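# Three arms lay a duct in a trench, close lid

## Task

Put the duct into the trench that has a cover, then close that cover again. It counts only if duct and cover stay in place without any arm holding them; finish by opening the grippers and moving the arms away.

## Robot and tools

Setup: three identical i2rt Big YAM arms, arm1, arm2 and arm3. Each has six revolute joints, a two-finger gripper and a wrist camera. Two fixed room cameras, cam_high and cam_low, are not on any robot. The hand can reach roughly 1.0 m from the axis of joint 1. Joints move at different speeds, so the hand may sweep a wide path between two postures. A loose object may occasionally get a short external shove.

Frames: all poses share one scene frame with its origin on the floor and +z up. The hand point lies midway between the fingertips. The hand's z axis runs along the fingers, and the fingers open and close along its y axis. Hand poses are computed from each robot's real foot pose, which is never printed. In the URDF, base_link is the robot's own foot and hand is the link pinch.

execute_actions(actions, cameras): actions is a list holding exactly one action, or none. An empty list only returns state and images. An action is an object keyed by robot name (arm1, arm2, arm3), one entry per arm. Each entry has a single key, joints, which maps joint names to absolute target values; these are not offsets. All named motions start together and may finish at different times.
- joint1_rad: -2.879 to 2.879 rad, done within ±0.045. Rotates the whole arm about its foot; positive is counter-clockwise seen from above; at 0 the arm extends the way its foot faces.
- joint2_rad: 0 to 3.141 rad, ±0.14. Shoulder. At 0 the upper arm points backward and about level; increasing lifts it up, then forward.
- joint3_rad: 0 to 3.019 rad, ±0.09. Elbow. At 0 the forearm is folded onto the upper arm; increasing opens it.
- joint4_rad: -1.692 to 1.57 rad, ±0.055. Hand pitch; positive tilts the fingers up.
- joint5_rad: -1.57 to 1.57 rad, ±0.03. Sideways hand swing; positive goes to the arm's right.
- joint6_rad: -2.094 to 2.094 rad, ±0.035. Hand roll; positive is clockwise viewed from behind the hand.
- gripper_m: 0 to 0.093 m, ±0.003. Fingertip gap. Each finger pad pushes with at most about 50 to 62 N, less on some grippers.
With joints 1 and 6 at 0 and the hand level and pointing forward, the wrist camera is on top of the hand, looking at the fingertips. One action runs for at most 15 s. An unknown key or an out-of-range number makes the whole call get rejected, and nothing moves. Any joint or arm left out may still be driving toward its earlier target. cameras lists which images to return: arm1_cam_wrist, arm2_cam_wrist, arm3_cam_wrist, cam_high, cam_low, or all. Omitted, null or ["all"] returns every camera; [] returns none. The pictures line gives the image order. Example: {"arm1": {"joints": {"gripper_m": 0.05}}, "arm2": {"joints": {"joint1_rad": 0.3}}}.

wait(seconds): 0 to 10 s. Commands nothing new; the scene keeps running; returns state and images like an empty action. zoom_image(camera, region): a closer look at a camera's most recent full image. region is [x0, y0, x1, y1] in pixels from the top-left corner, at most 504 by 504. read_manual(section) only returns licence text. finished_scene(scene) ends the given scene for good once the last command has been held, and reports success. The goal must already be met and must stay met. Replying with no tool call ends all remaining work.

Result lines: joint_positions gives the current joint readings; gripper_m is joint7 plus joint8. Joint torques are the full drive outputs, listed in arm-joint order. They have per-arm offsets and scales, noise and friction, so they show load only roughly. joint_status tells how each commanded motion of the last accepted action ended:
- off_target: the joint stopped short and may still be pushing.
- contact_stop or time_out: the joint abandons its target and holds where it stopped. After time_out, however, a joint may keep a target, clipped to within 0.375, 0.375, 0.113, 0.225, 0.075 and 0.3 rad of its position for joints 1 to 6. It keeps pushing and moves there by itself if the way clears; on_its_own lists such joints.
- not_followed, with a "joint command not followed" line and often a cause: a self- or arm-to-arm clearance check blocked that arm's joint targets. The gripper target is still applied. Blocked targets may be retried on later actions.
on_its_own lists what this call left uncommanded; "held at" is the joint's held target, not its current position. If one result reports a stop, the later motion, wait and finished_scene calls in that same reply are skipped.

Cautions: the arm does not stop on contact and can push hard. To relieve a push, command the joint to its reported position. A very small change of target may do nothing. A joint that is holding a load will sag. Sustained load heats motors: MOTOR HOT appears from 85 °C. At 100 °C the arm and its gripper go limp and fall, reported as an OVER-TEMPERATURE FAULT, with limit_stop_at_motor_heat shown on the affected keys; resend those targets afterward. Squeezing two robots hard together fails the task outright, and a hard collision may as well. The clearance check can react too late, and it ignores fingers, gripper housings and wrist cameras. Nothing in the state reports robot-to-robot contact. Robots don't wait for each other. Never push objects out of the work area or onto the floor. Avoid drops, slips, slams and hard pushes. While you are thinking, the robots hold their last command. Fewer robot seconds are better.

Each tool is called after "Emit:" by a JSON object that holds its "op" and its "data".

## Session

Emit:
{"op": "execute_actions", "data": {"actions": []}}

Scene clock: 0.00 s.
Joint torques (N m, as the arm reports them, + toward a larger angle): no reading
arm1.joint_positions: joint1_rad=-0.454 joint2_rad=+0.653 joint3_rad=+1.356 joint4_rad=-1.305 joint5_rad=-0.183 joint6_rad=-0.045 gripper_m=+0.094
arm1.joint_status: not commanded
arm1.hand: x=+0.0941 y=-0.3825 z=+1.3444 quat_wxyz=(-0.363, +0.505, -0.723, -0.301) (m; scene frame)
arm2.joint_positions: joint1_rad=-0.135 joint2_rad=+0.614 joint3_rad=+1.353 joint4_rad=-1.505 joint5_rad=+0.267 joint6_rad=-0.364 gripper_m=+0.095
arm2.joint_status: not commanded
arm2.hand: x=-0.4558 y=-0.2531 z=+1.2687 quat_wxyz=(-0.401, +0.686, -0.599, -0.094) (m; scene frame)
arm3.joint_positions: joint1_rad=-0.473 joint2_rad=+0.460 joint3_rad=+1.336 joint4_rad=-1.405 joint5_rad=+0.296 joint6_rad=-0.353 gripper_m=+0.094
arm3.joint_status: not commanded
arm3.hand: x=+0.6425 y=-0.3256 z=+1.3083 quat_wxyz=(-0.503, +0.509, -0.697, -0.051) (m; scene frame)
pictures: arm1_cam_wrist, arm2_cam_wrist, arm3_cam_wrist, cam_high, cam_low
Images, in order (width x height): arm1_cam_wrist 616x616, arm2_cam_wrist 616x616, arm3_cam_wrist 616x616, cam_high 504x504, cam_low 504x504.

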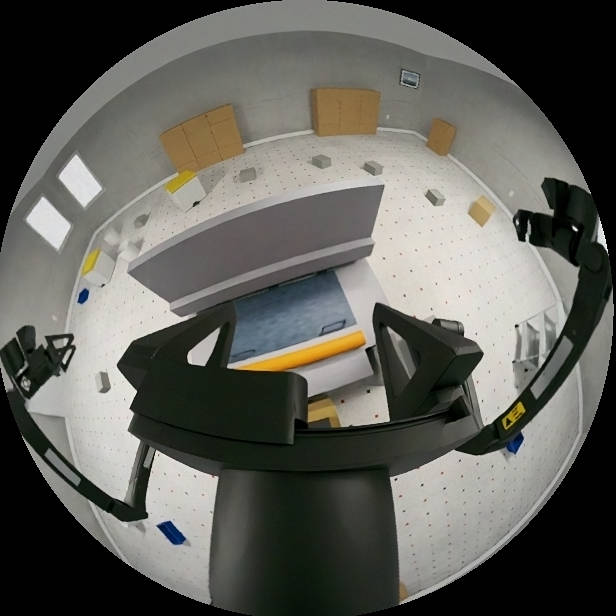

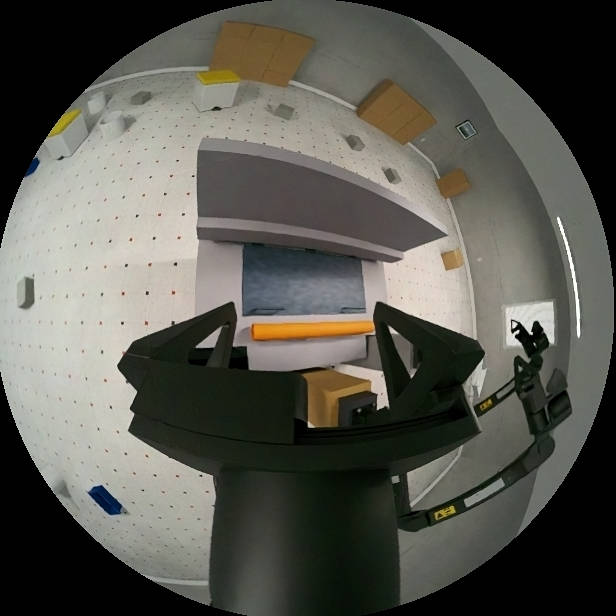

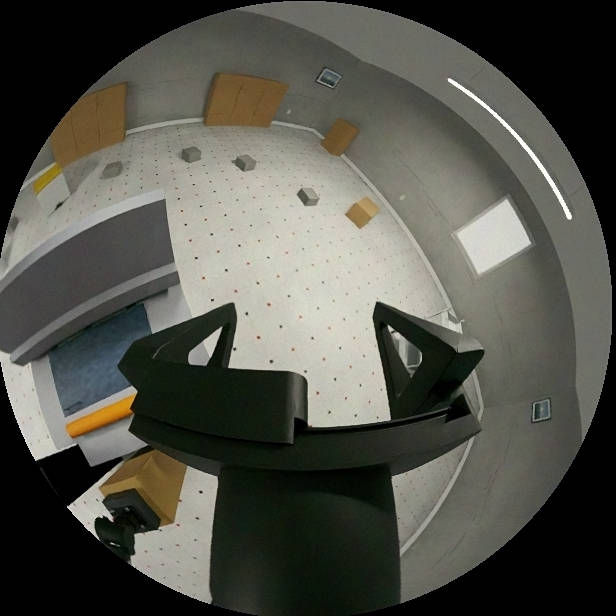

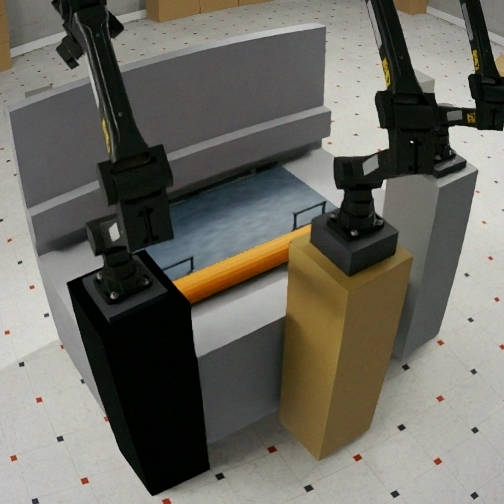

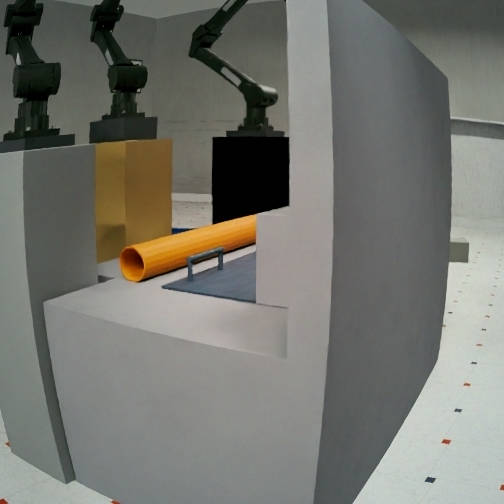

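Emit:
{"op": "zoom_image", "data": {"camera": "cam_high", "region": [100, 100, 400, 350]}}

Emit:
{"op": "zoom_image", "data": {"camera": "cam_low", "region": [30, 120, 330, 370]}}

Emit:
{"op": "zoom_image", "data": {"camera": "arm2_cam_wrist", "region": [170, 180, 450, 430]}}

Region (100, 100, 400, 350) of cam_high's 504x504 image, scaled by 1.680, with more detail than that image has.

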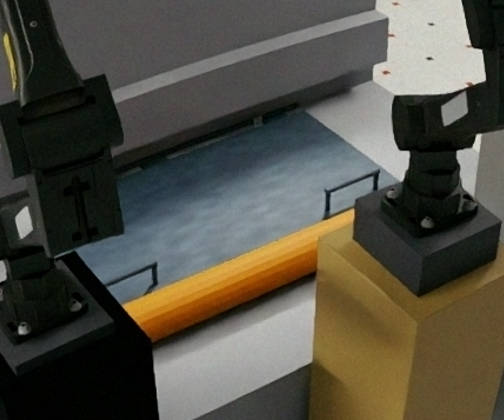

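Region (30, 120, 330, 370) of cam_low's 504x504 image, scaled by 1.680, with more detail than that image has.

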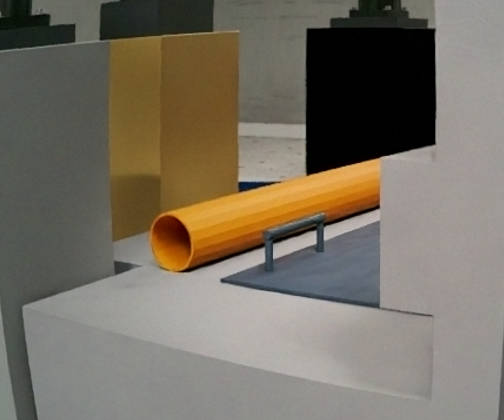

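Region (170, 180, 450, 430) of arm2_cam_wrist's 616x616 image, scaled by 1.800, with more detail than that image has; it fills the top 450 rows of this view, and the rest is white.

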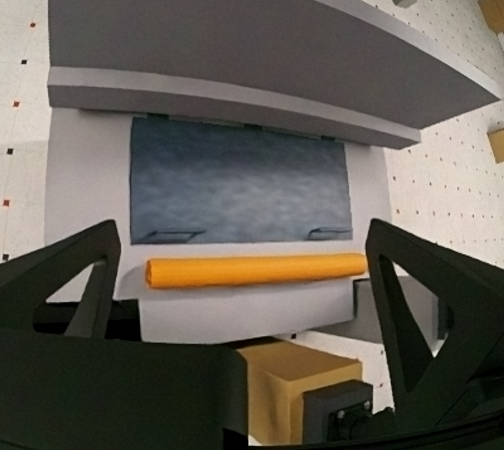

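Emit:
{"op": "zoom_image", "data": {"camera": "arm2_cam_wrist", "region": [280, 330, 420, 450]}}

Emit:
{"op": "zoom_image", "data": {"camera": "arm1_cam_wrist", "region": [180, 240, 420, 440]}}

Region (280, 330, 420, 450) of arm2_cam_wrist's 616x616 image, scaled by 3.600, with more detail than that image has; it fills the top 432 rows of this view, and the rest is white.

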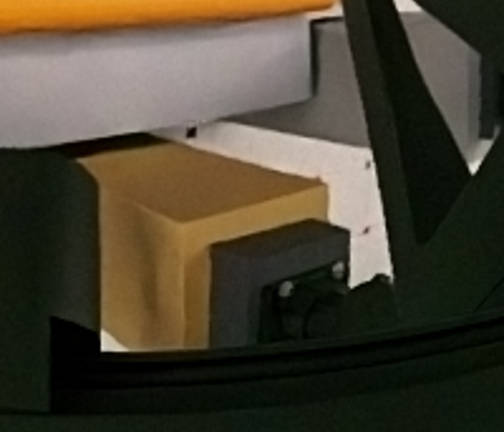

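Region (180, 240, 420, 440) of arm1_cam_wrist's 616x616 image, scaled by 2.100, with more detail than that image has.

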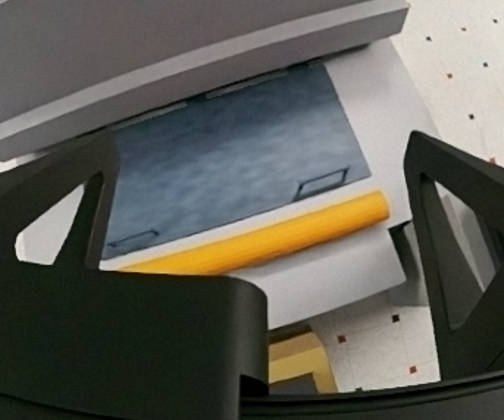

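Emit:
{"op": "execute_actions", "data": {"actions": [{"arm1":{"joints":{"joint1_rad":0.036,"joint2_rad":1.2485,"joint3_rad":1.568,"joint4_rad":-1.28,"joint5_rad":0,"joint6_rad":0}},"arm2":{"joints":{"joint1_rad":-0.732,"joint2_rad":1.789,"joint3_rad":0.828,"joint4_rad":-0.61,"joint5_rad":0,"joint6_rad":0.849}},"arm3":{"joints":{"joint1_rad":0.707,"joint2_rad":1.754,"joint3_rad":0.759,"joint4_rad":-0.576,"joint5_rad":0,"joint6_rad":-0.891}}}]}}

Scene clock: 11.30 s.
Joint torques (N m, as the arm reports them, + toward a larger angle): arm1=[ -0.65 -11.07  13.39   2.14   0.04   0.06] | arm2=[  0.33 -10.22   4.67   0.81  -0.09   0.11] | arm3=[ -0.96 -10.07   4.11   0.85  -0.06  -0.08]
arm1.joint_positions: joint1_rad=+0.036 joint2_rad=+1.259 joint3_rad=+1.550 joint4_rad=-1.288 joint5_rad=-0.004 joint6_rad=-0.008 gripper_m=+0.094
arm1.joint_status: all done
arm1.hand: x=+0.0015 y=-0.1509 z=+1.2355 quat_wxyz=(-0.199, +0.680, -0.676, -0.202) (m; scene frame)
arm2.joint_positions: joint1_rad=-0.734 joint2_rad=+1.793 joint3_rad=+0.822 joint4_rad=-0.622 joint5_rad=+0.003 joint6_rad=+0.840 gripper_m=+0.095
arm2.joint_status: all done
arm2.hand: x=-0.2677 y=-0.1624 z=+0.6998 quat_wxyz=(+0.000, +0.007, -1.000, +0.007) (m; scene frame)
arm3.joint_positions: joint1_rad=+0.706 joint2_rad=+1.748 joint3_rad=+0.761 joint4_rad=-0.587 joint5_rad=+0.000 joint6_rad=-0.883 gripper_m=+0.094
arm3.joint_status: all done
arm3.hand: x=+0.2894 y=-0.1676 z=+0.7016 quat_wxyz=(+0.006, +1.000, -0.002, +0.001) (m; scene frame)
pictures: arm1_cam_wrist, arm2_cam_wrist, arm3_cam_wrist, cam_high, cam_low
Images, in order (width x height): arm1_cam_wrist 616x616, arm2_cam_wrist 616x616, arm3_cam_wrist 616x616, cam_high 504x504, cam_low 504x504.

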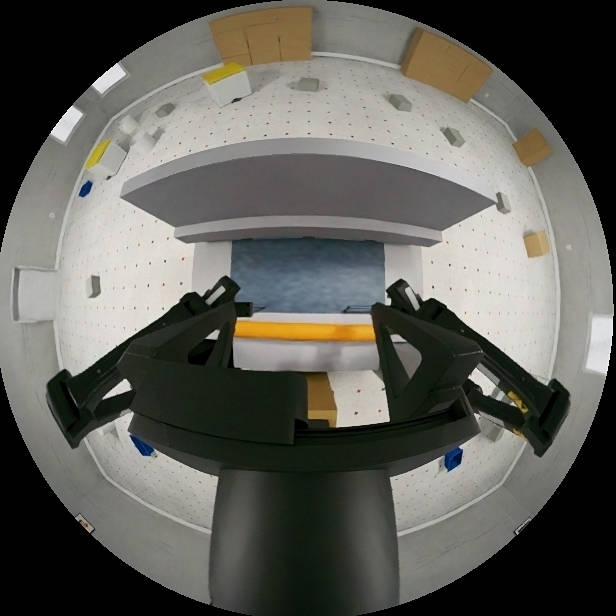

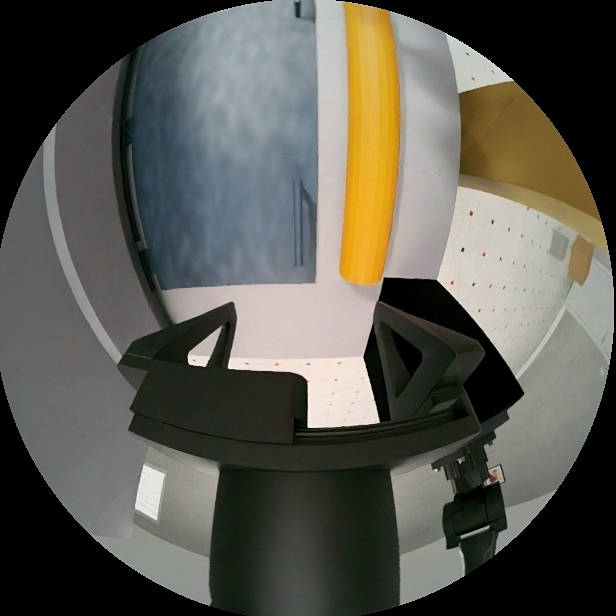

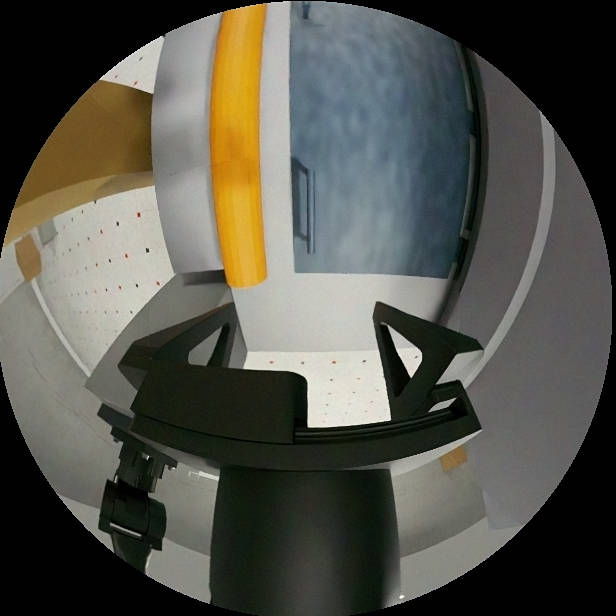

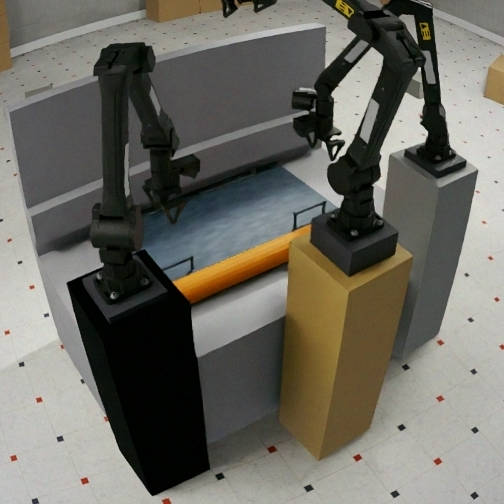

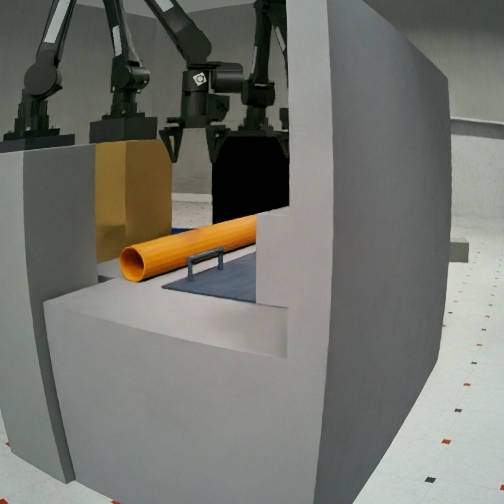

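Emit:
{"op": "zoom_image", "data": {"camera": "arm2_cam_wrist", "region": [250, 150, 420, 310]}}

Emit:
{"op": "zoom_image", "data": {"camera": "arm3_cam_wrist", "region": [200, 140, 370, 300]}}

Emit:
{"op": "zoom_image", "data": {"camera": "arm1_cam_wrist", "region": [170, 210, 450, 390]}}

Region (250, 150, 420, 310) of arm2_cam_wrist's 616x616 image, scaled by 2.965, with more detail than that image has; it fills the top 474 rows of this view, and the rest is white.

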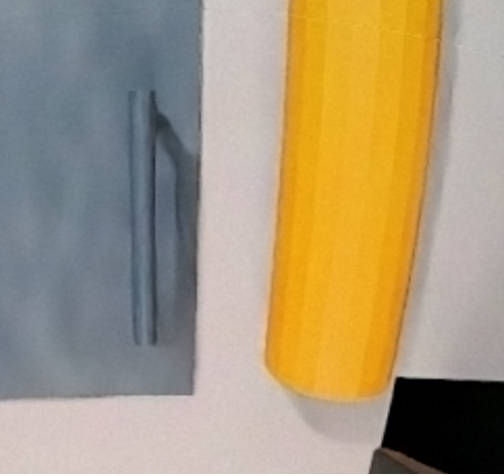

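Region (200, 140, 370, 300) of arm3_cam_wrist's 616x616 image, scaled by 2.965, with more detail than that image has; it fills the top 474 rows of this view, and the rest is white.

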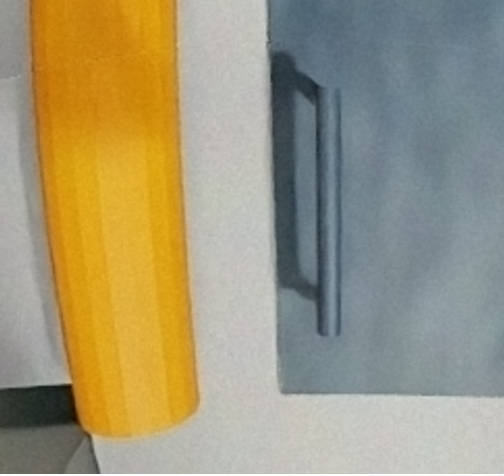

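Region (170, 210, 450, 390) of arm1_cam_wrist's 616x616 image, scaled by 1.800, with more detail than that image has; it fills the top 324 rows of this view, and the rest is white.

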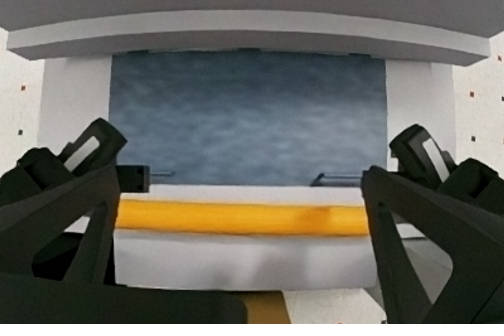

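Emit:
{"op": "zoom_image", "data": {"camera": "cam_low", "region": [110, 110, 300, 300]}}

Region (110, 110, 300, 300) of cam_low's 504x504 image, scaled by 2.653, with more detail than that image has.

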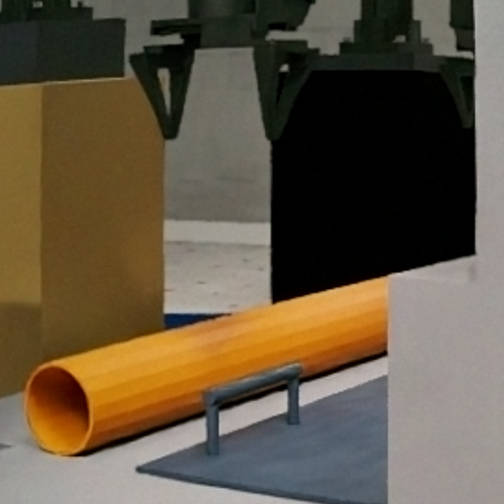

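Emit:
{"op": "execute_actions", "data": {"actions": [{"arm2":{"joints":{"joint1_rad":-0.738,"joint2_rad":2.245,"joint3_rad":0.893,"joint4_rad":-0.203,"joint5_rad":0,"joint6_rad":0.855,"gripper_m":0.05}},"arm3":{"joints":{"joint1_rad":0.747,"joint2_rad":2.245,"joint3_rad":0.89,"joint4_rad":-0.203,"joint5_rad":0,"joint6_rad":-0.85,"gripper_m":0.05}}}], "cameras": ["arm2_cam_wrist","arm3_cam_wrist","cam_low"]}}

Emit:
{"op": "zoom_image", "data": {"camera": "cam_low", "region": [110, 150, 270, 300]}}

Scene clock: 17.37 s.
Joint torques (N m, as the arm reports them, + toward a larger angle): arm1=[ -0.79 -11.53  13.45   2.19   0.01   0.07] | arm2=[ -0.35 -13.3    2.28   0.82  -0.11   0.11] | arm3=[ -0.56 -13.29   1.82   0.82  -0.06   0.1 ]
arm1.joint_positions: joint1_rad=+0.036 joint2_rad=+1.259 joint3_rad=+1.550 joint4_rad=-1.288 joint5_rad=-0.004 joint6_rad=-0.008 gripper_m=+0.094
arm1.joint_status: not commanded
arm1.hand: x=+0.0015 y=-0.1509 z=+1.2355 quat_wxyz=(-0.199, +0.680, -0.676, -0.202) (m; scene frame)
arm2.joint_positions: joint1_rad=-0.734 joint2_rad=+2.264 joint3_rad=+0.884 joint4_rad=-0.215 joint5_rad=+0.003 joint6_rad=+0.846 gripper_m=+0.050
arm2.joint_status: all done
arm2.hand: x=-0.2651 y=-0.1606 z=+0.5337 quat_wxyz=(+0.001, +0.004, -1.000, +0.007) (m; scene frame)
arm3.joint_positions: joint1_rad=+0.740 joint2_rad=+2.251 joint3_rad=+0.885 joint4_rad=-0.214 joint5_rad=+0.000 joint6_rad=-0.858 gripper_m=+0.050
arm3.joint_status: all done
arm3.hand: x=+0.2644 y=-0.1595 z=+0.5370 quat_wxyz=(+0.008, +1.000, +0.003, +0.002) (m; scene frame)
pictures: arm2_cam_wrist, arm3_cam_wrist, cam_low
Images, in order (width x height): arm2_cam_wrist 616x616, arm3_cam_wrist 616x616, cam_low 504x504.

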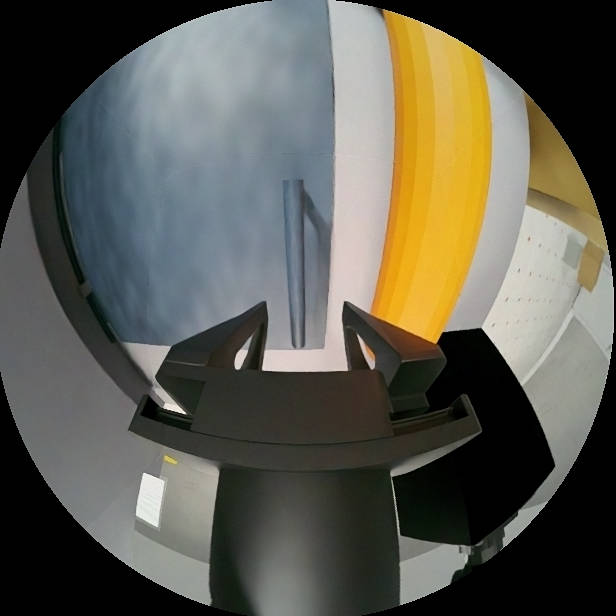

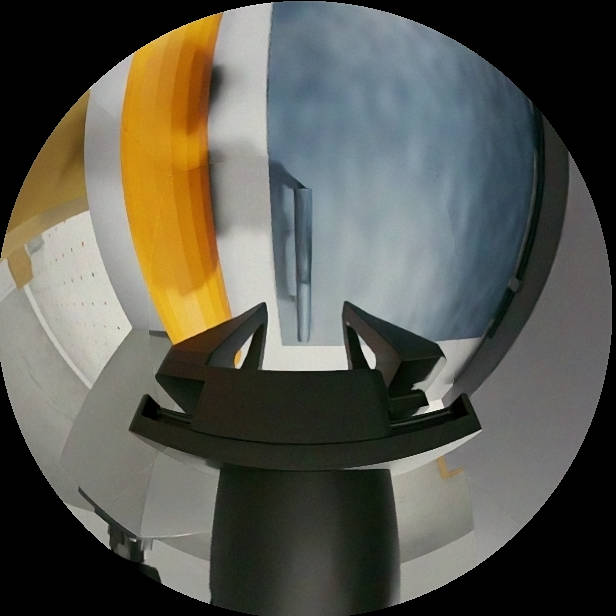

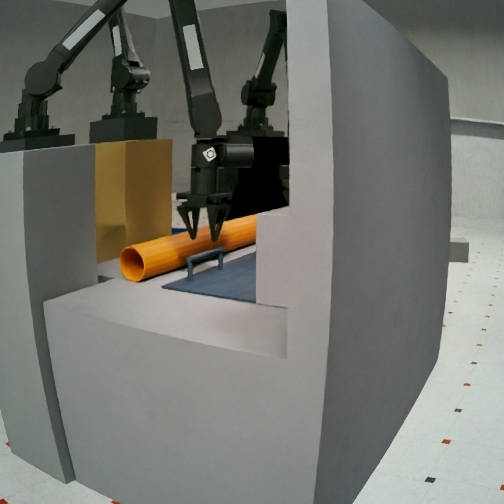

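Region (110, 150, 270, 300) of cam_low's 504x504 image, scaled by 3.150, with more detail than that image has; it fills the top 472 rows of this view, and the rest is white.

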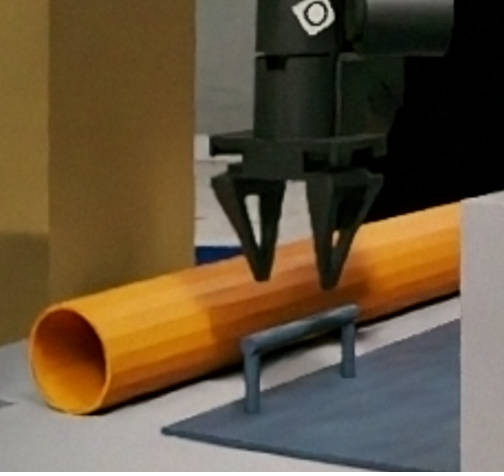

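Emit:
{"op": "execute_actions", "data": {"actions": [{"arm2":{"joints":{"joint2_rad":2.385,"joint3_rad":0.957,"joint4_rad":-0.108}},"arm3":{"joints":{"joint2_rad":2.39,"joint3_rad":0.95,"joint4_rad":-0.108}}}], "cameras": ["arm2_cam_wrist","arm3_cam_wrist","cam_low"]}}

Emit:
{"op": "zoom_image", "data": {"camera": "cam_low", "region": [110, 150, 270, 300]}}

Scene clock: 20.30 s.
Joint torques (N m, as the arm reports them, + toward a larger angle): arm1=[ -0.58 -11.75  13.46   2.09   0.01   0.09] | arm2=[ -0.25 -13.98   1.94   0.77  -0.13   0.12] | arm3=[-0.53 -9.8   1.33  0.93 -0.06  0.09]
arm1.joint_positions: joint1_rad=+0.036 joint2_rad=+1.259 joint3_rad=+1.550 joint4_rad=-1.288 joint5_rad=-0.004 joint6_rad=-0.008 gripper_m=+0.094
arm1.joint_status: not commanded
arm1.hand: x=+0.0015 y=-0.1509 z=+1.2355 quat_wxyz=(-0.199, +0.680, -0.676, -0.202) (m; scene frame)
arm2.joint_positions: joint1_rad=-0.735 joint2_rad=+2.392 joint3_rad=+0.946 joint4_rad=-0.120 joint5_rad=+0.004 joint6_rad=+0.847 gripper_m=+0.050
arm2.joint_status: all done
arm2.hand: x=-0.2570 y=-0.1525 z=+0.4900 quat_wxyz=(-0.009, +0.003, -1.000, -0.003) (m; scene frame)
arm3.joint_positions: joint1_rad=+0.740 joint2_rad=+2.330 joint3_rad=+0.954 joint4_rad=-0.117 joint5_rad=+0.001 joint6_rad=-0.857 gripper_m=+0.050
arm3.joint_status: all done
arm3.hand: x=+0.2405 y=-0.1323 z=+0.5132 quat_wxyz=(-0.025, +0.999, +0.002, -0.026) (m; scene frame)
pictures: arm2_cam_wrist, arm3_cam_wrist, cam_low
Images, in order (width x height): arm2_cam_wrist 616x616, arm3_cam_wrist 616x616, cam_low 504x504.

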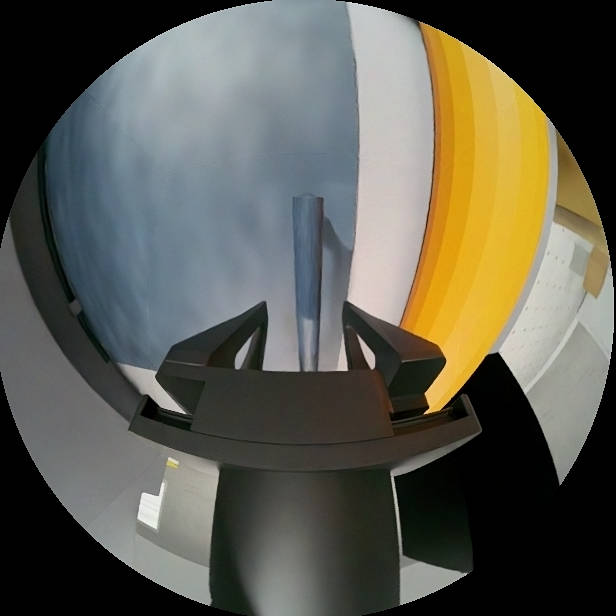

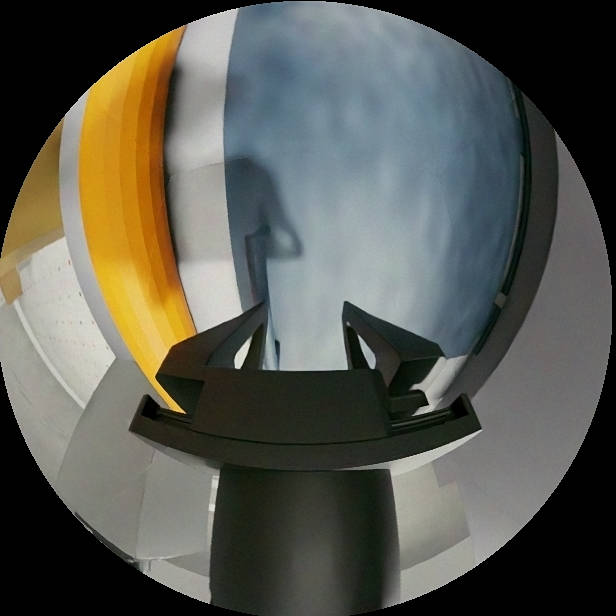

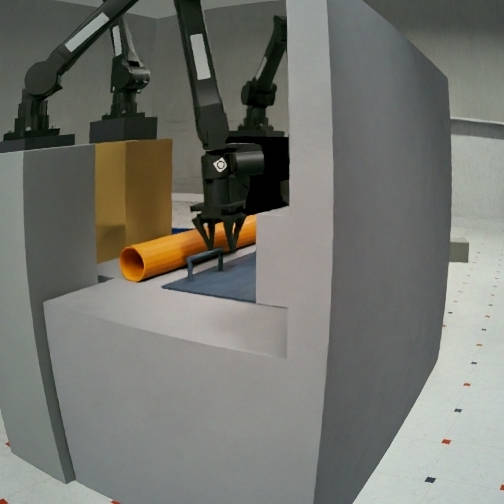

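Region (110, 150, 270, 300) of cam_low's 504x504 image, scaled by 3.150, with more detail than that image has; it fills the top 472 rows of this view, and the rest is white.

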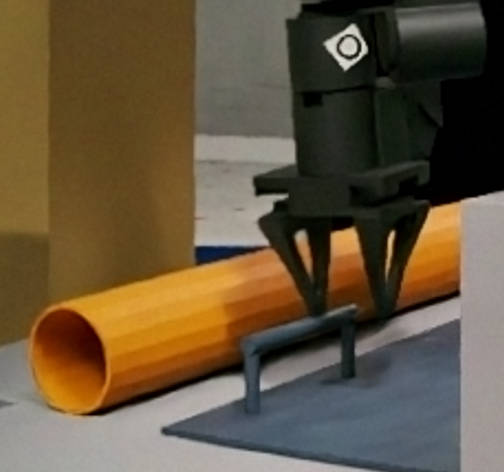

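Emit:
{"op": "execute_actions", "data": {"actions": [{"arm2":{"joints":{"gripper_m":0.0}},"arm3":{"joints":{"joint2_rad":2.29,"joint3_rad":0.91,"joint4_rad":-0.175,"gripper_m":0.07}}}], "cameras": ["arm3_cam_wrist"]}}

Scene clock: 21.67 s.
Joint torques (N m, as the arm reports them, + toward a larger angle): arm1=[ -0.73 -11.25  13.43   2.2    0.03   0.08] | arm2=[ -0.1  -13.81   1.92   0.76  -0.23   0.23] | arm3=[ -0.49 -14.43   1.59   0.2   -0.15   0.08]
arm1.joint_positions: joint1_rad=+0.036 joint2_rad=+1.259 joint3_rad=+1.550 joint4_rad=-1.288 joint5_rad=-0.004 joint6_rad=-0.008 gripper_m=+0.094
arm1.joint_status: not commanded
arm1.hand: x=+0.0015 y=-0.1509 z=+1.2355 quat_wxyz=(-0.199, +0.680, -0.676, -0.202) (m; scene frame)
arm2.joint_positions: joint1_rad=-0.736 joint2_rad=+2.392 joint3_rad=+0.945 joint4_rad=-0.120 joint5_rad=+0.008 joint6_rad=+0.842 gripper_m=+0.010
arm2.joint_status: gripper_m off_target (ended at +0.010, target +0.000)
arm2.hand: x=-0.2566 y=-0.1537 z=+0.4899 quat_wxyz=(-0.010, +0.005, -1.000, -0.001) (m; scene frame)
arm3.joint_positions: joint1_rad=+0.740 joint2_rad=+2.308 joint3_rad=+0.906 joint4_rad=-0.169 joint5_rad=+0.002 joint6_rad=-0.856 gripper_m=+0.070
arm3.joint_status: all done
arm3.hand: x=+0.2632 y=-0.1577 z=+0.5175 quat_wxyz=(+0.004, +1.000, +0.002, +0.001) (m; scene frame)
pictures: arm3_cam_wrist
Images, in order (width x height): arm3_cam_wrist 616x616.

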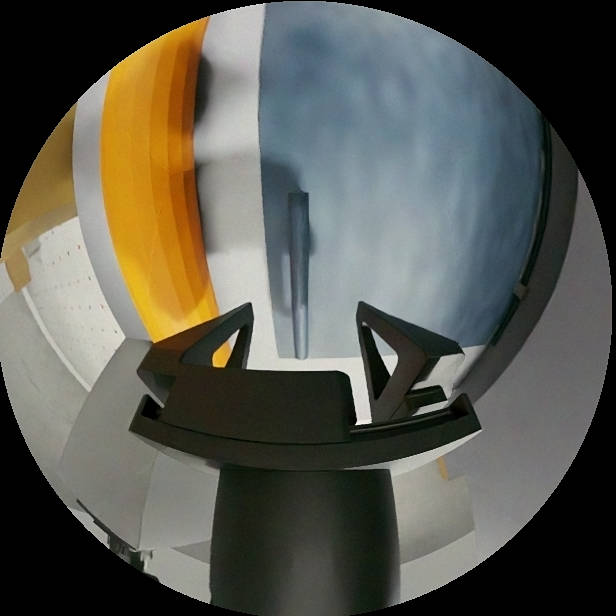

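Emit:
{"op": "execute_actions", "data": {"actions": [{"arm3":{"joints":{"joint2_rad":2.39,"joint3_rad":0.945,"joint4_rad":-0.115}}}], "cameras": ["arm3_cam_wrist"]}}

Scene clock: 22.70 s.
Joint torques (N m, as the arm reports them, + toward a larger angle): arm1=[ -0.4  -11.57  13.42   2.1    0.03   0.08] | arm2=[  0.56 -13.39   1.96   0.94  -0.22   0.14] | arm3=[ -0.47 -12.72   1.34   0.76  -0.14   0.08]
arm1.joint_positions: joint1_rad=+0.036 joint2_rad=+1.259 joint3_rad=+1.550 joint4_rad=-1.288 joint5_rad=-0.004 joint6_rad=-0.008 gripper_m=+0.094
arm1.joint_status: not commanded
arm1.hand: x=+0.0015 y=-0.1509 z=+1.2355 quat_wxyz=(-0.199, +0.680, -0.676, -0.202) (m; scene frame)
arm2.joint_positions: joint1_rad=-0.736 joint2_rad=+2.392 joint3_rad=+0.945 joint4_rad=-0.120 joint5_rad=+0.008 joint6_rad=+0.842 gripper_m=+0.010
arm2.joint_status: not commanded
arm2.hand: x=-0.2566 y=-0.1537 z=+0.4899 quat_wxyz=(-0.010, +0.005, -1.000, -0.001) (m; scene frame)
arm3.joint_positions: joint1_rad=+0.740 joint2_rad=+2.375 joint3_rad=+0.942 joint4_rad=-0.123 joint5_rad=+0.002 joint6_rad=-0.856 gripper_m=+0.070
arm3.joint_status: all done
arm3.hand: x=+0.2584 y=-0.1524 z=+0.4948 quat_wxyz=(-0.002, +1.000, +0.002, -0.005) (m; scene frame)
pictures: arm3_cam_wrist
Images, in order (width x height): arm3_cam_wrist 616x616.

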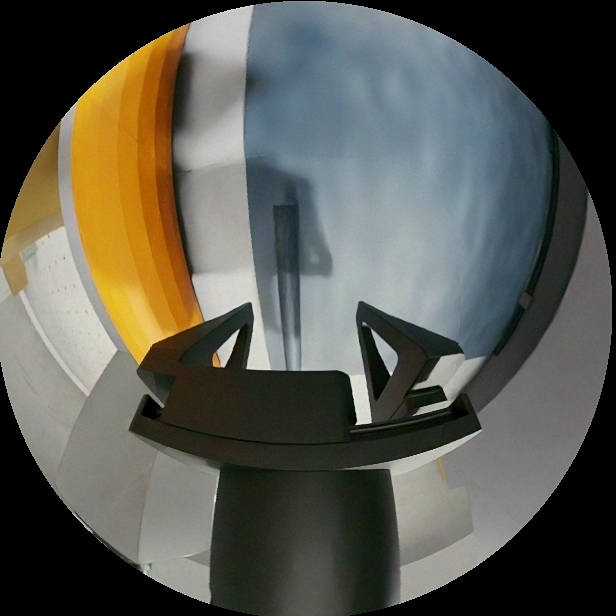

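Emit:
{"op": "execute_actions", "data": {"actions": [{"arm3":{"joints":{"joint2_rad":2.412,"gripper_m":0.04}},"arm1":{"joints":{"joint1_rad":0.012,"joint2_rad":1.795,"joint3_rad":0.722,"joint4_rad":-0.474,"joint5_rad":0,"joint6_rad":1.58}}}], "cameras": ["arm1_cam_wrist","arm3_cam_wrist","cam_high"]}}

Scene clock: 25.73 s.
Joint torques (N m, as the arm reports them, + toward a larger angle): arm1=[ -1.16 -14.4    5.4    1.08   0.1    0.11] | arm2=[ -0.24 -13.75   2.25   0.86  -0.25   0.17] | arm3=[ -0.48 -11.9    1.15   0.72  -0.14   0.08]
arm1.joint_positions: joint1_rad=+0.019 joint2_rad=+1.814 joint3_rad=+0.727 joint4_rad=-0.486 joint5_rad=-0.004 joint6_rad=+1.572 gripper_m=+0.094
arm1.joint_status: all done
arm1.hand: x=+0.0064 y=-0.2639 z=+0.7187 quat_wxyz=(+0.003, -0.010, -1.000, +0.000) (m; scene frame)
arm2.joint_positions: joint1_rad=-0.736 joint2_rad=+2.392 joint3_rad=+0.945 joint4_rad=-0.120 joint5_rad=+0.008 joint6_rad=+0.842 gripper_m=+0.010
arm2.joint_status: not commanded
arm2.hand: x=-0.2566 y=-0.1537 z=+0.4899 quat_wxyz=(-0.010, +0.005, -1.000, -0.001) (m; scene frame)
arm3.joint_positions: joint1_rad=+0.740 joint2_rad=+2.389 joint3_rad=+0.942 joint4_rad=-0.123 joint5_rad=+0.002 joint6_rad=-0.856 gripper_m=+0.040
arm3.joint_status: all done
arm3.hand: x=+0.2622 y=-0.1568 z=+0.4896 quat_wxyz=(+0.003, +1.000, +0.002, +0.000) (m; scene frame)
pictures: arm1_cam_wrist, arm3_cam_wrist, cam_high
Images, in order (width x height): arm1_cam_wrist 616x616, arm3_cam_wrist 616x616, cam_high 504x504.

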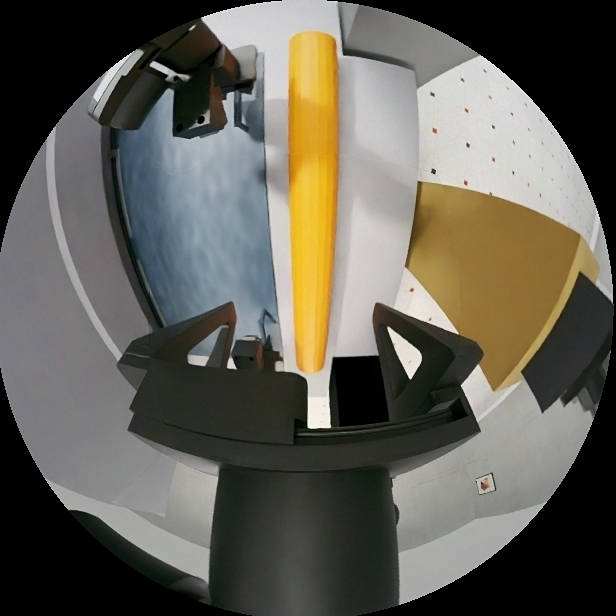

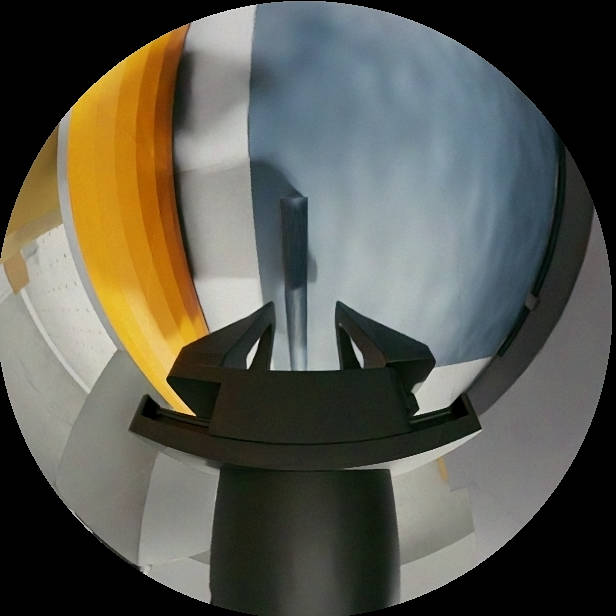

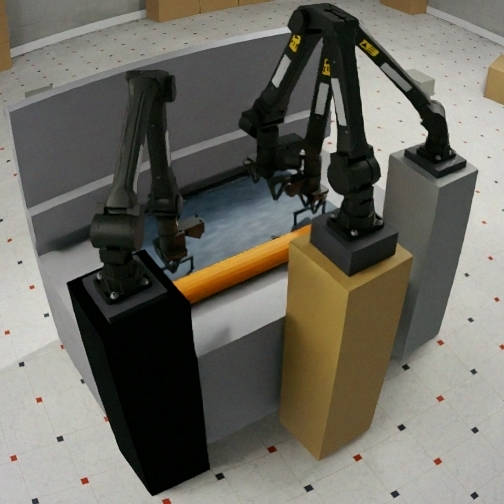

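Emit:
{"op": "execute_actions", "data": {"actions": [{"arm3":{"joints":{"gripper_m":0.0}}}], "cameras": []}}

Emit:
{"op": "execute_actions", "data": {"actions": [{"arm2":{"joints":{"joint1_rad":-0.700,"joint2_rad":2.16,"joint3_rad":0.92,"joint4_rad":-0.31,"joint6_rad":0.88}},"arm3":{"joints":{"joint1_rad":0.704,"joint2_rad":2.16,"joint3_rad":0.92,"joint4_rad":-0.31,"joint6_rad":-0.891}}}], "cameras": ["cam_low","cam_high"]}}

Scene clock: 29.47 s.
Joint torques (N m, as the arm reports them, + toward a larger angle): arm1=[ -0.96 -14.67   5.42   1.06   0.11   0.07] | arm2=[  0.08 -13.88   2.04   0.8   -0.26   0.2 ] | arm3=[ -0.76 -11.97   1.4    0.77   0.12   0.07]
arm1.joint_positions: joint1_rad=+0.019 joint2_rad=+1.814 joint3_rad=+0.727 joint4_rad=-0.486 joint5_rad=-0.004 joint6_rad=+1.573 gripper_m=+0.094
arm1.joint_status: not commanded
arm1.hand: x=+0.0064 y=-0.2639 z=+0.7187 quat_wxyz=(+0.003, -0.011, -1.000, +0.000) (m; scene frame)
arm2.joint_positions: joint1_rad=-0.736 joint2_rad=+2.392 joint3_rad=+0.945 joint4_rad=-0.120 joint5_rad=+0.008 joint6_rad=+0.842 gripper_m=+0.010
arm2.joint_status: not commanded
arm2.hand: x=-0.2566 y=-0.1537 z=+0.4899 quat_wxyz=(-0.010, +0.005, -1.000, -0.001) (m; scene frame)
arm3.joint_positions: joint1_rad=+0.743 joint2_rad=+2.391 joint3_rad=+0.938 joint4_rad=-0.124 joint5_rad=-0.004 joint6_rad=-0.856 gripper_m=+0.011
arm3.joint_status: gripper_m off_target (ended at +0.011, target +0.000)
arm3.hand: x=+0.2630 y=-0.1608 z=+0.4888 quat_wxyz=(+0.008, +1.000, +0.003, +0.000) (m; scene frame)
pictures: none
No camera images: the call's "cameras" was empty. Leave "cameras" out to get every camera's image.

Scene clock: 30.57 s.
Joint torques (N m, as the arm reports them, + toward a larger angle): arm1=[ -1.24 -14.5    5.34   1.09   0.09   0.08] | arm2=[  0.56 -18.04   1.83  -0.21  -0.37   0.16] | arm3=[ -1.85 -17.08   2.     0.03   0.44  -0.1 ]
arm1.joint_positions: joint1_rad=+0.019 joint2_rad=+1.814 joint3_rad=+0.727 joint4_rad=-0.486 joint5_rad=-0.004 joint6_rad=+1.573 gripper_m=+0.094
arm1.joint_status: not commanded
arm1.hand: x=+0.0064 y=-0.2639 z=+0.7187 quat_wxyz=(+0.003, -0.011, -1.000, +0.000) (m; scene frame)
arm2.joint_positions: joint1_rad=-0.711 joint2_rad=+2.219 joint3_rad=+0.924 joint4_rad=-0.298 joint5_rad=+0.011 joint6_rad=+0.863 gripper_m=+0.010
arm2.joint_status: all done
arm2.hand: x=-0.2580 y=-0.1404 z=+0.5542 quat_wxyz=(-0.003, +0.007, -1.000, +0.009) (m; scene frame)
arm3.joint_positions: joint1_rad=+0.717 joint2_rad=+2.217 joint3_rad=+0.920 joint4_rad=-0.301 joint5_rad=-0.012 joint6_rad=-0.881 gripper_m=+0.011
arm3.joint_status: all done
arm3.hand: x=+0.2622 y=-0.1457 z=+0.5529 quat_wxyz=(+0.019, +1.000, +0.003, +0.004) (m; scene frame)
pictures: cam_high, cam_low
Images, in order (width x height): cam_high 504x504, cam_low 504x504.

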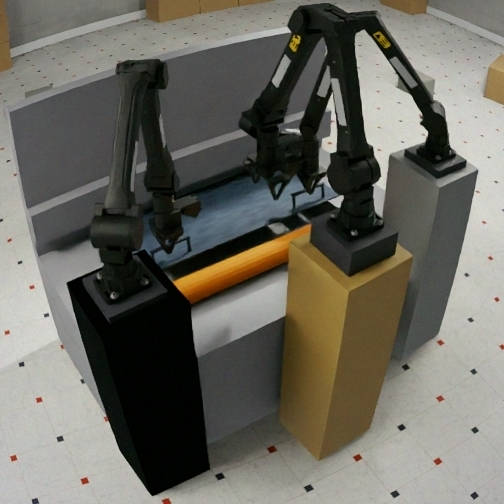

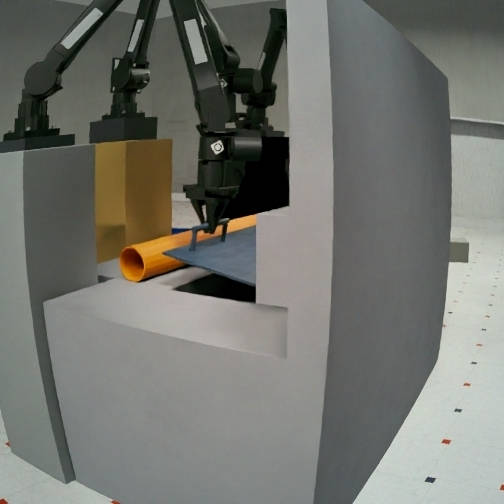

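Emit:
{"op": "execute_actions", "data": {"actions": [{"arm2":{"joints":{"joint1_rad":-0.635,"joint2_rad":1.97,"joint3_rad":1.0,"joint4_rad":-0.545,"joint6_rad":0.945}},"arm3":{"joints":{"joint1_rad":0.640,"joint2_rad":1.97,"joint3_rad":1.0,"joint4_rad":-0.545,"joint6_rad":-0.955}}}], "cameras": []}}

Emit:
{"op": "execute_actions", "data": {"actions": [{"arm2":{"joints":{"joint1_rad":-0.563,"joint2_rad":1.93,"joint3_rad":1.175,"joint4_rad":-0.757,"joint6_rad":1.015}},"arm3":{"joints":{"joint1_rad":0.568,"joint2_rad":1.93,"joint3_rad":1.175,"joint4_rad":-0.757,"joint6_rad":-1.027}}}], "cameras": ["cam_low","cam_high","arm1_cam_wrist"]}}

Scene clock: 32.07 s.
Joint torques (N m, as the arm reports them, + toward a larger angle): arm1=[ -1.13 -14.32   5.43   1.09   0.1    0.07] | arm2=[  1.03 -16.48   6.09  -0.6   -0.54   0.23] | arm3=[ -2.39 -16.52   6.34  -0.33   0.6   -0.13]
arm1.joint_positions: joint1_rad=+0.019 joint2_rad=+1.814 joint3_rad=+0.727 joint4_rad=-0.486 joint5_rad=-0.004 joint6_rad=+1.573 gripper_m=+0.094
arm1.joint_status: not commanded
arm1.hand: x=+0.0064 y=-0.2639 z=+0.7187 quat_wxyz=(+0.003, -0.011, -1.000, +0.000) (m; scene frame)
arm2.joint_positions: joint1_rad=-0.650 joint2_rad=+2.026 joint3_rad=+0.968 joint4_rad=-0.525 joint5_rad=+0.016 joint6_rad=+0.925 gripper_m=+0.010
arm2.joint_status: all done
arm2.hand: x=-0.2596 y=-0.1012 z=+0.6384 quat_wxyz=(-0.008, +0.007, -1.000, +0.007) (m; scene frame)
arm3.joint_positions: joint1_rad=+0.657 joint2_rad=+2.022 joint3_rad=+0.964 joint4_rad=-0.528 joint5_rad=-0.016 joint6_rad=-0.942 gripper_m=+0.011
arm3.joint_status: all done
arm3.hand: x=+0.2617 y=-0.1051 z=+0.6374 quat_wxyz=(+0.015, +1.000, +0.003, -0.003) (m; scene frame)
pictures: none
No camera images: the call's "cameras" was empty. Leave "cameras" out to get every camera's image.

Scene clock: 34.13 s.
Joint torques (N m, as the arm reports them, + toward a larger angle): arm1=[ -1.37 -14.9    5.41   1.17   0.1    0.09] | arm2=[  3.55 -19.89  10.1    0.17  -1.08   0.31] | arm3=[ -4.77 -18.94  10.2    0.28   1.27  -0.32]
arm1.joint_positions: joint1_rad=+0.019 joint2_rad=+1.814 joint3_rad=+0.727 joint4_rad=-0.486 joint5_rad=-0.004 joint6_rad=+1.573 gripper_m=+0.094
arm1.joint_status: not commanded
arm1.hand: x=+0.0064 y=-0.2639 z=+0.7187 quat_wxyz=(+0.003, -0.011, -1.000, +0.000) (m; scene frame)
arm2.joint_positions: joint1_rad=-0.607 joint2_rad=+2.007 joint3_rad=+1.099 joint4_rad=-0.757 joint5_rad=+0.033 joint6_rad=+0.976 gripper_m=+0.010
arm2.joint_status: joint6_rad time_out (moved +0.051 of +0.090); the others done
arm2.on_its_own: joint6_rad reads +0.976 and still pushes toward +1.015 since a time_out
arm2.hand: x=-0.2608 y=-0.0746 z=+0.6757 quat_wxyz=(+0.007, +0.003, -0.999, +0.046) (m; scene frame)
arm3.joint_positions: joint1_rad=+0.614 joint2_rad=+2.005 joint3_rad=+1.098 joint4_rad=-0.760 joint5_rad=-0.034 joint6_rad=-0.998 gripper_m=+0.011
arm3.joint_status: joint1_rad time_out (moved -0.043 of -0.089); the others done
arm3.on_its_own: joint1_rad reads +0.614 and still pushes toward +0.568 since a time_out
arm3.hand: x=+0.2618 y=-0.0771 z=+0.6738 quat_wxyz=(+0.054, +0.998, +0.009, +0.012) (m; scene frame)
pictures: arm1_cam_wrist, cam_high, cam_low
Images, in order (width x height): arm1_cam_wrist 616x616, cam_high 504x504, cam_low 504x504.

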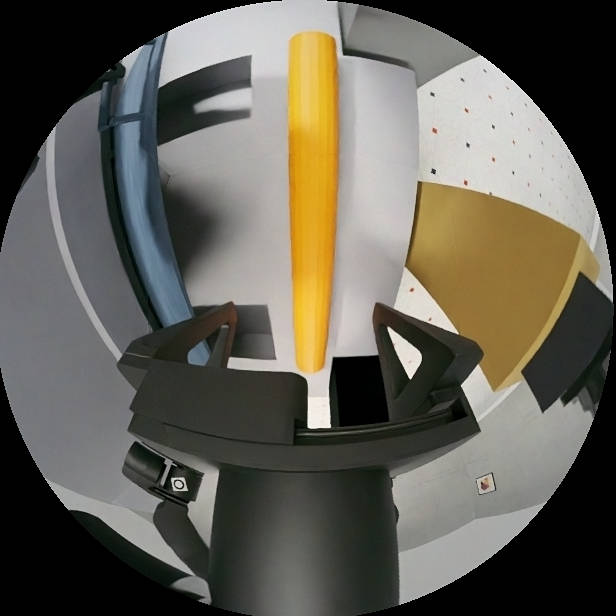

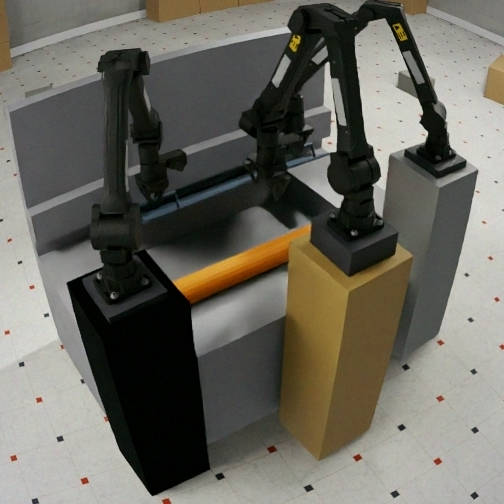

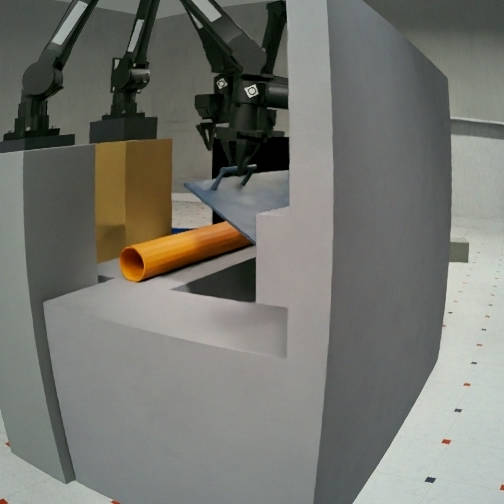

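Emit:
{"op": "zoom_image", "data": {"camera": "cam_low", "region": [150, 100, 320, 320]}}

Emit:
{"op": "zoom_image", "data": {"camera": "arm1_cam_wrist", "region": [60, 20, 360, 380]}}

Emit:
{"op": "zoom_image", "data": {"camera": "cam_high", "region": [120, 120, 360, 310]}}

Region (150, 100, 320, 320) of cam_low's 504x504 image, scaled by 2.291, with more detail than that image has; it fills the left 389 columns of this view, and the rest is white.

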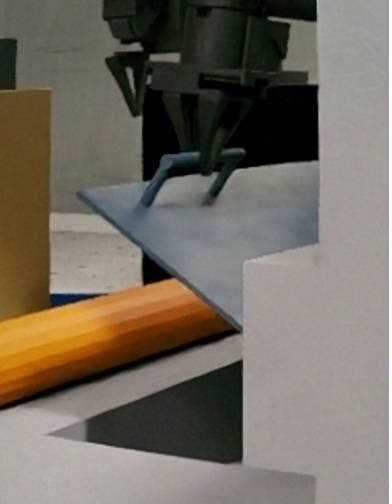

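Region (60, 20, 360, 380) of arm1_cam_wrist's 616x616 image, scaled by 1.400, with more detail than that image has.

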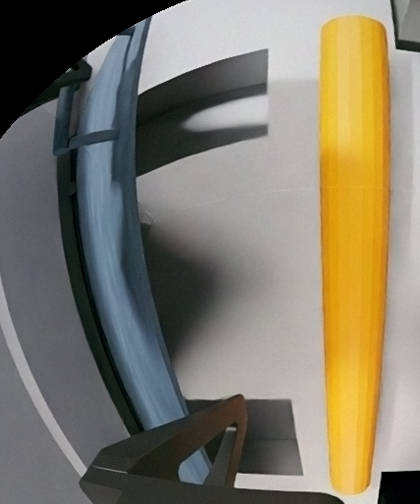

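Region (120, 120, 360, 310) of cam_high's 504x504 image, scaled by 2.100, with more detail than that image has; it fills the top 399 rows of this view, and the rest is white.

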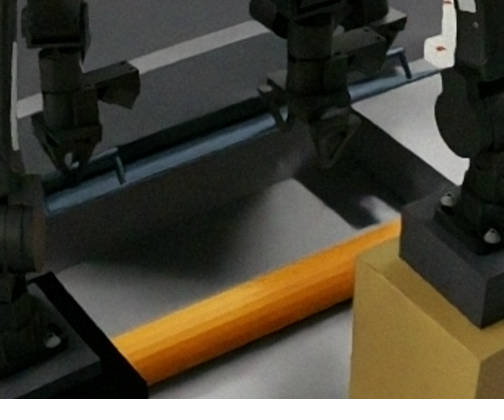

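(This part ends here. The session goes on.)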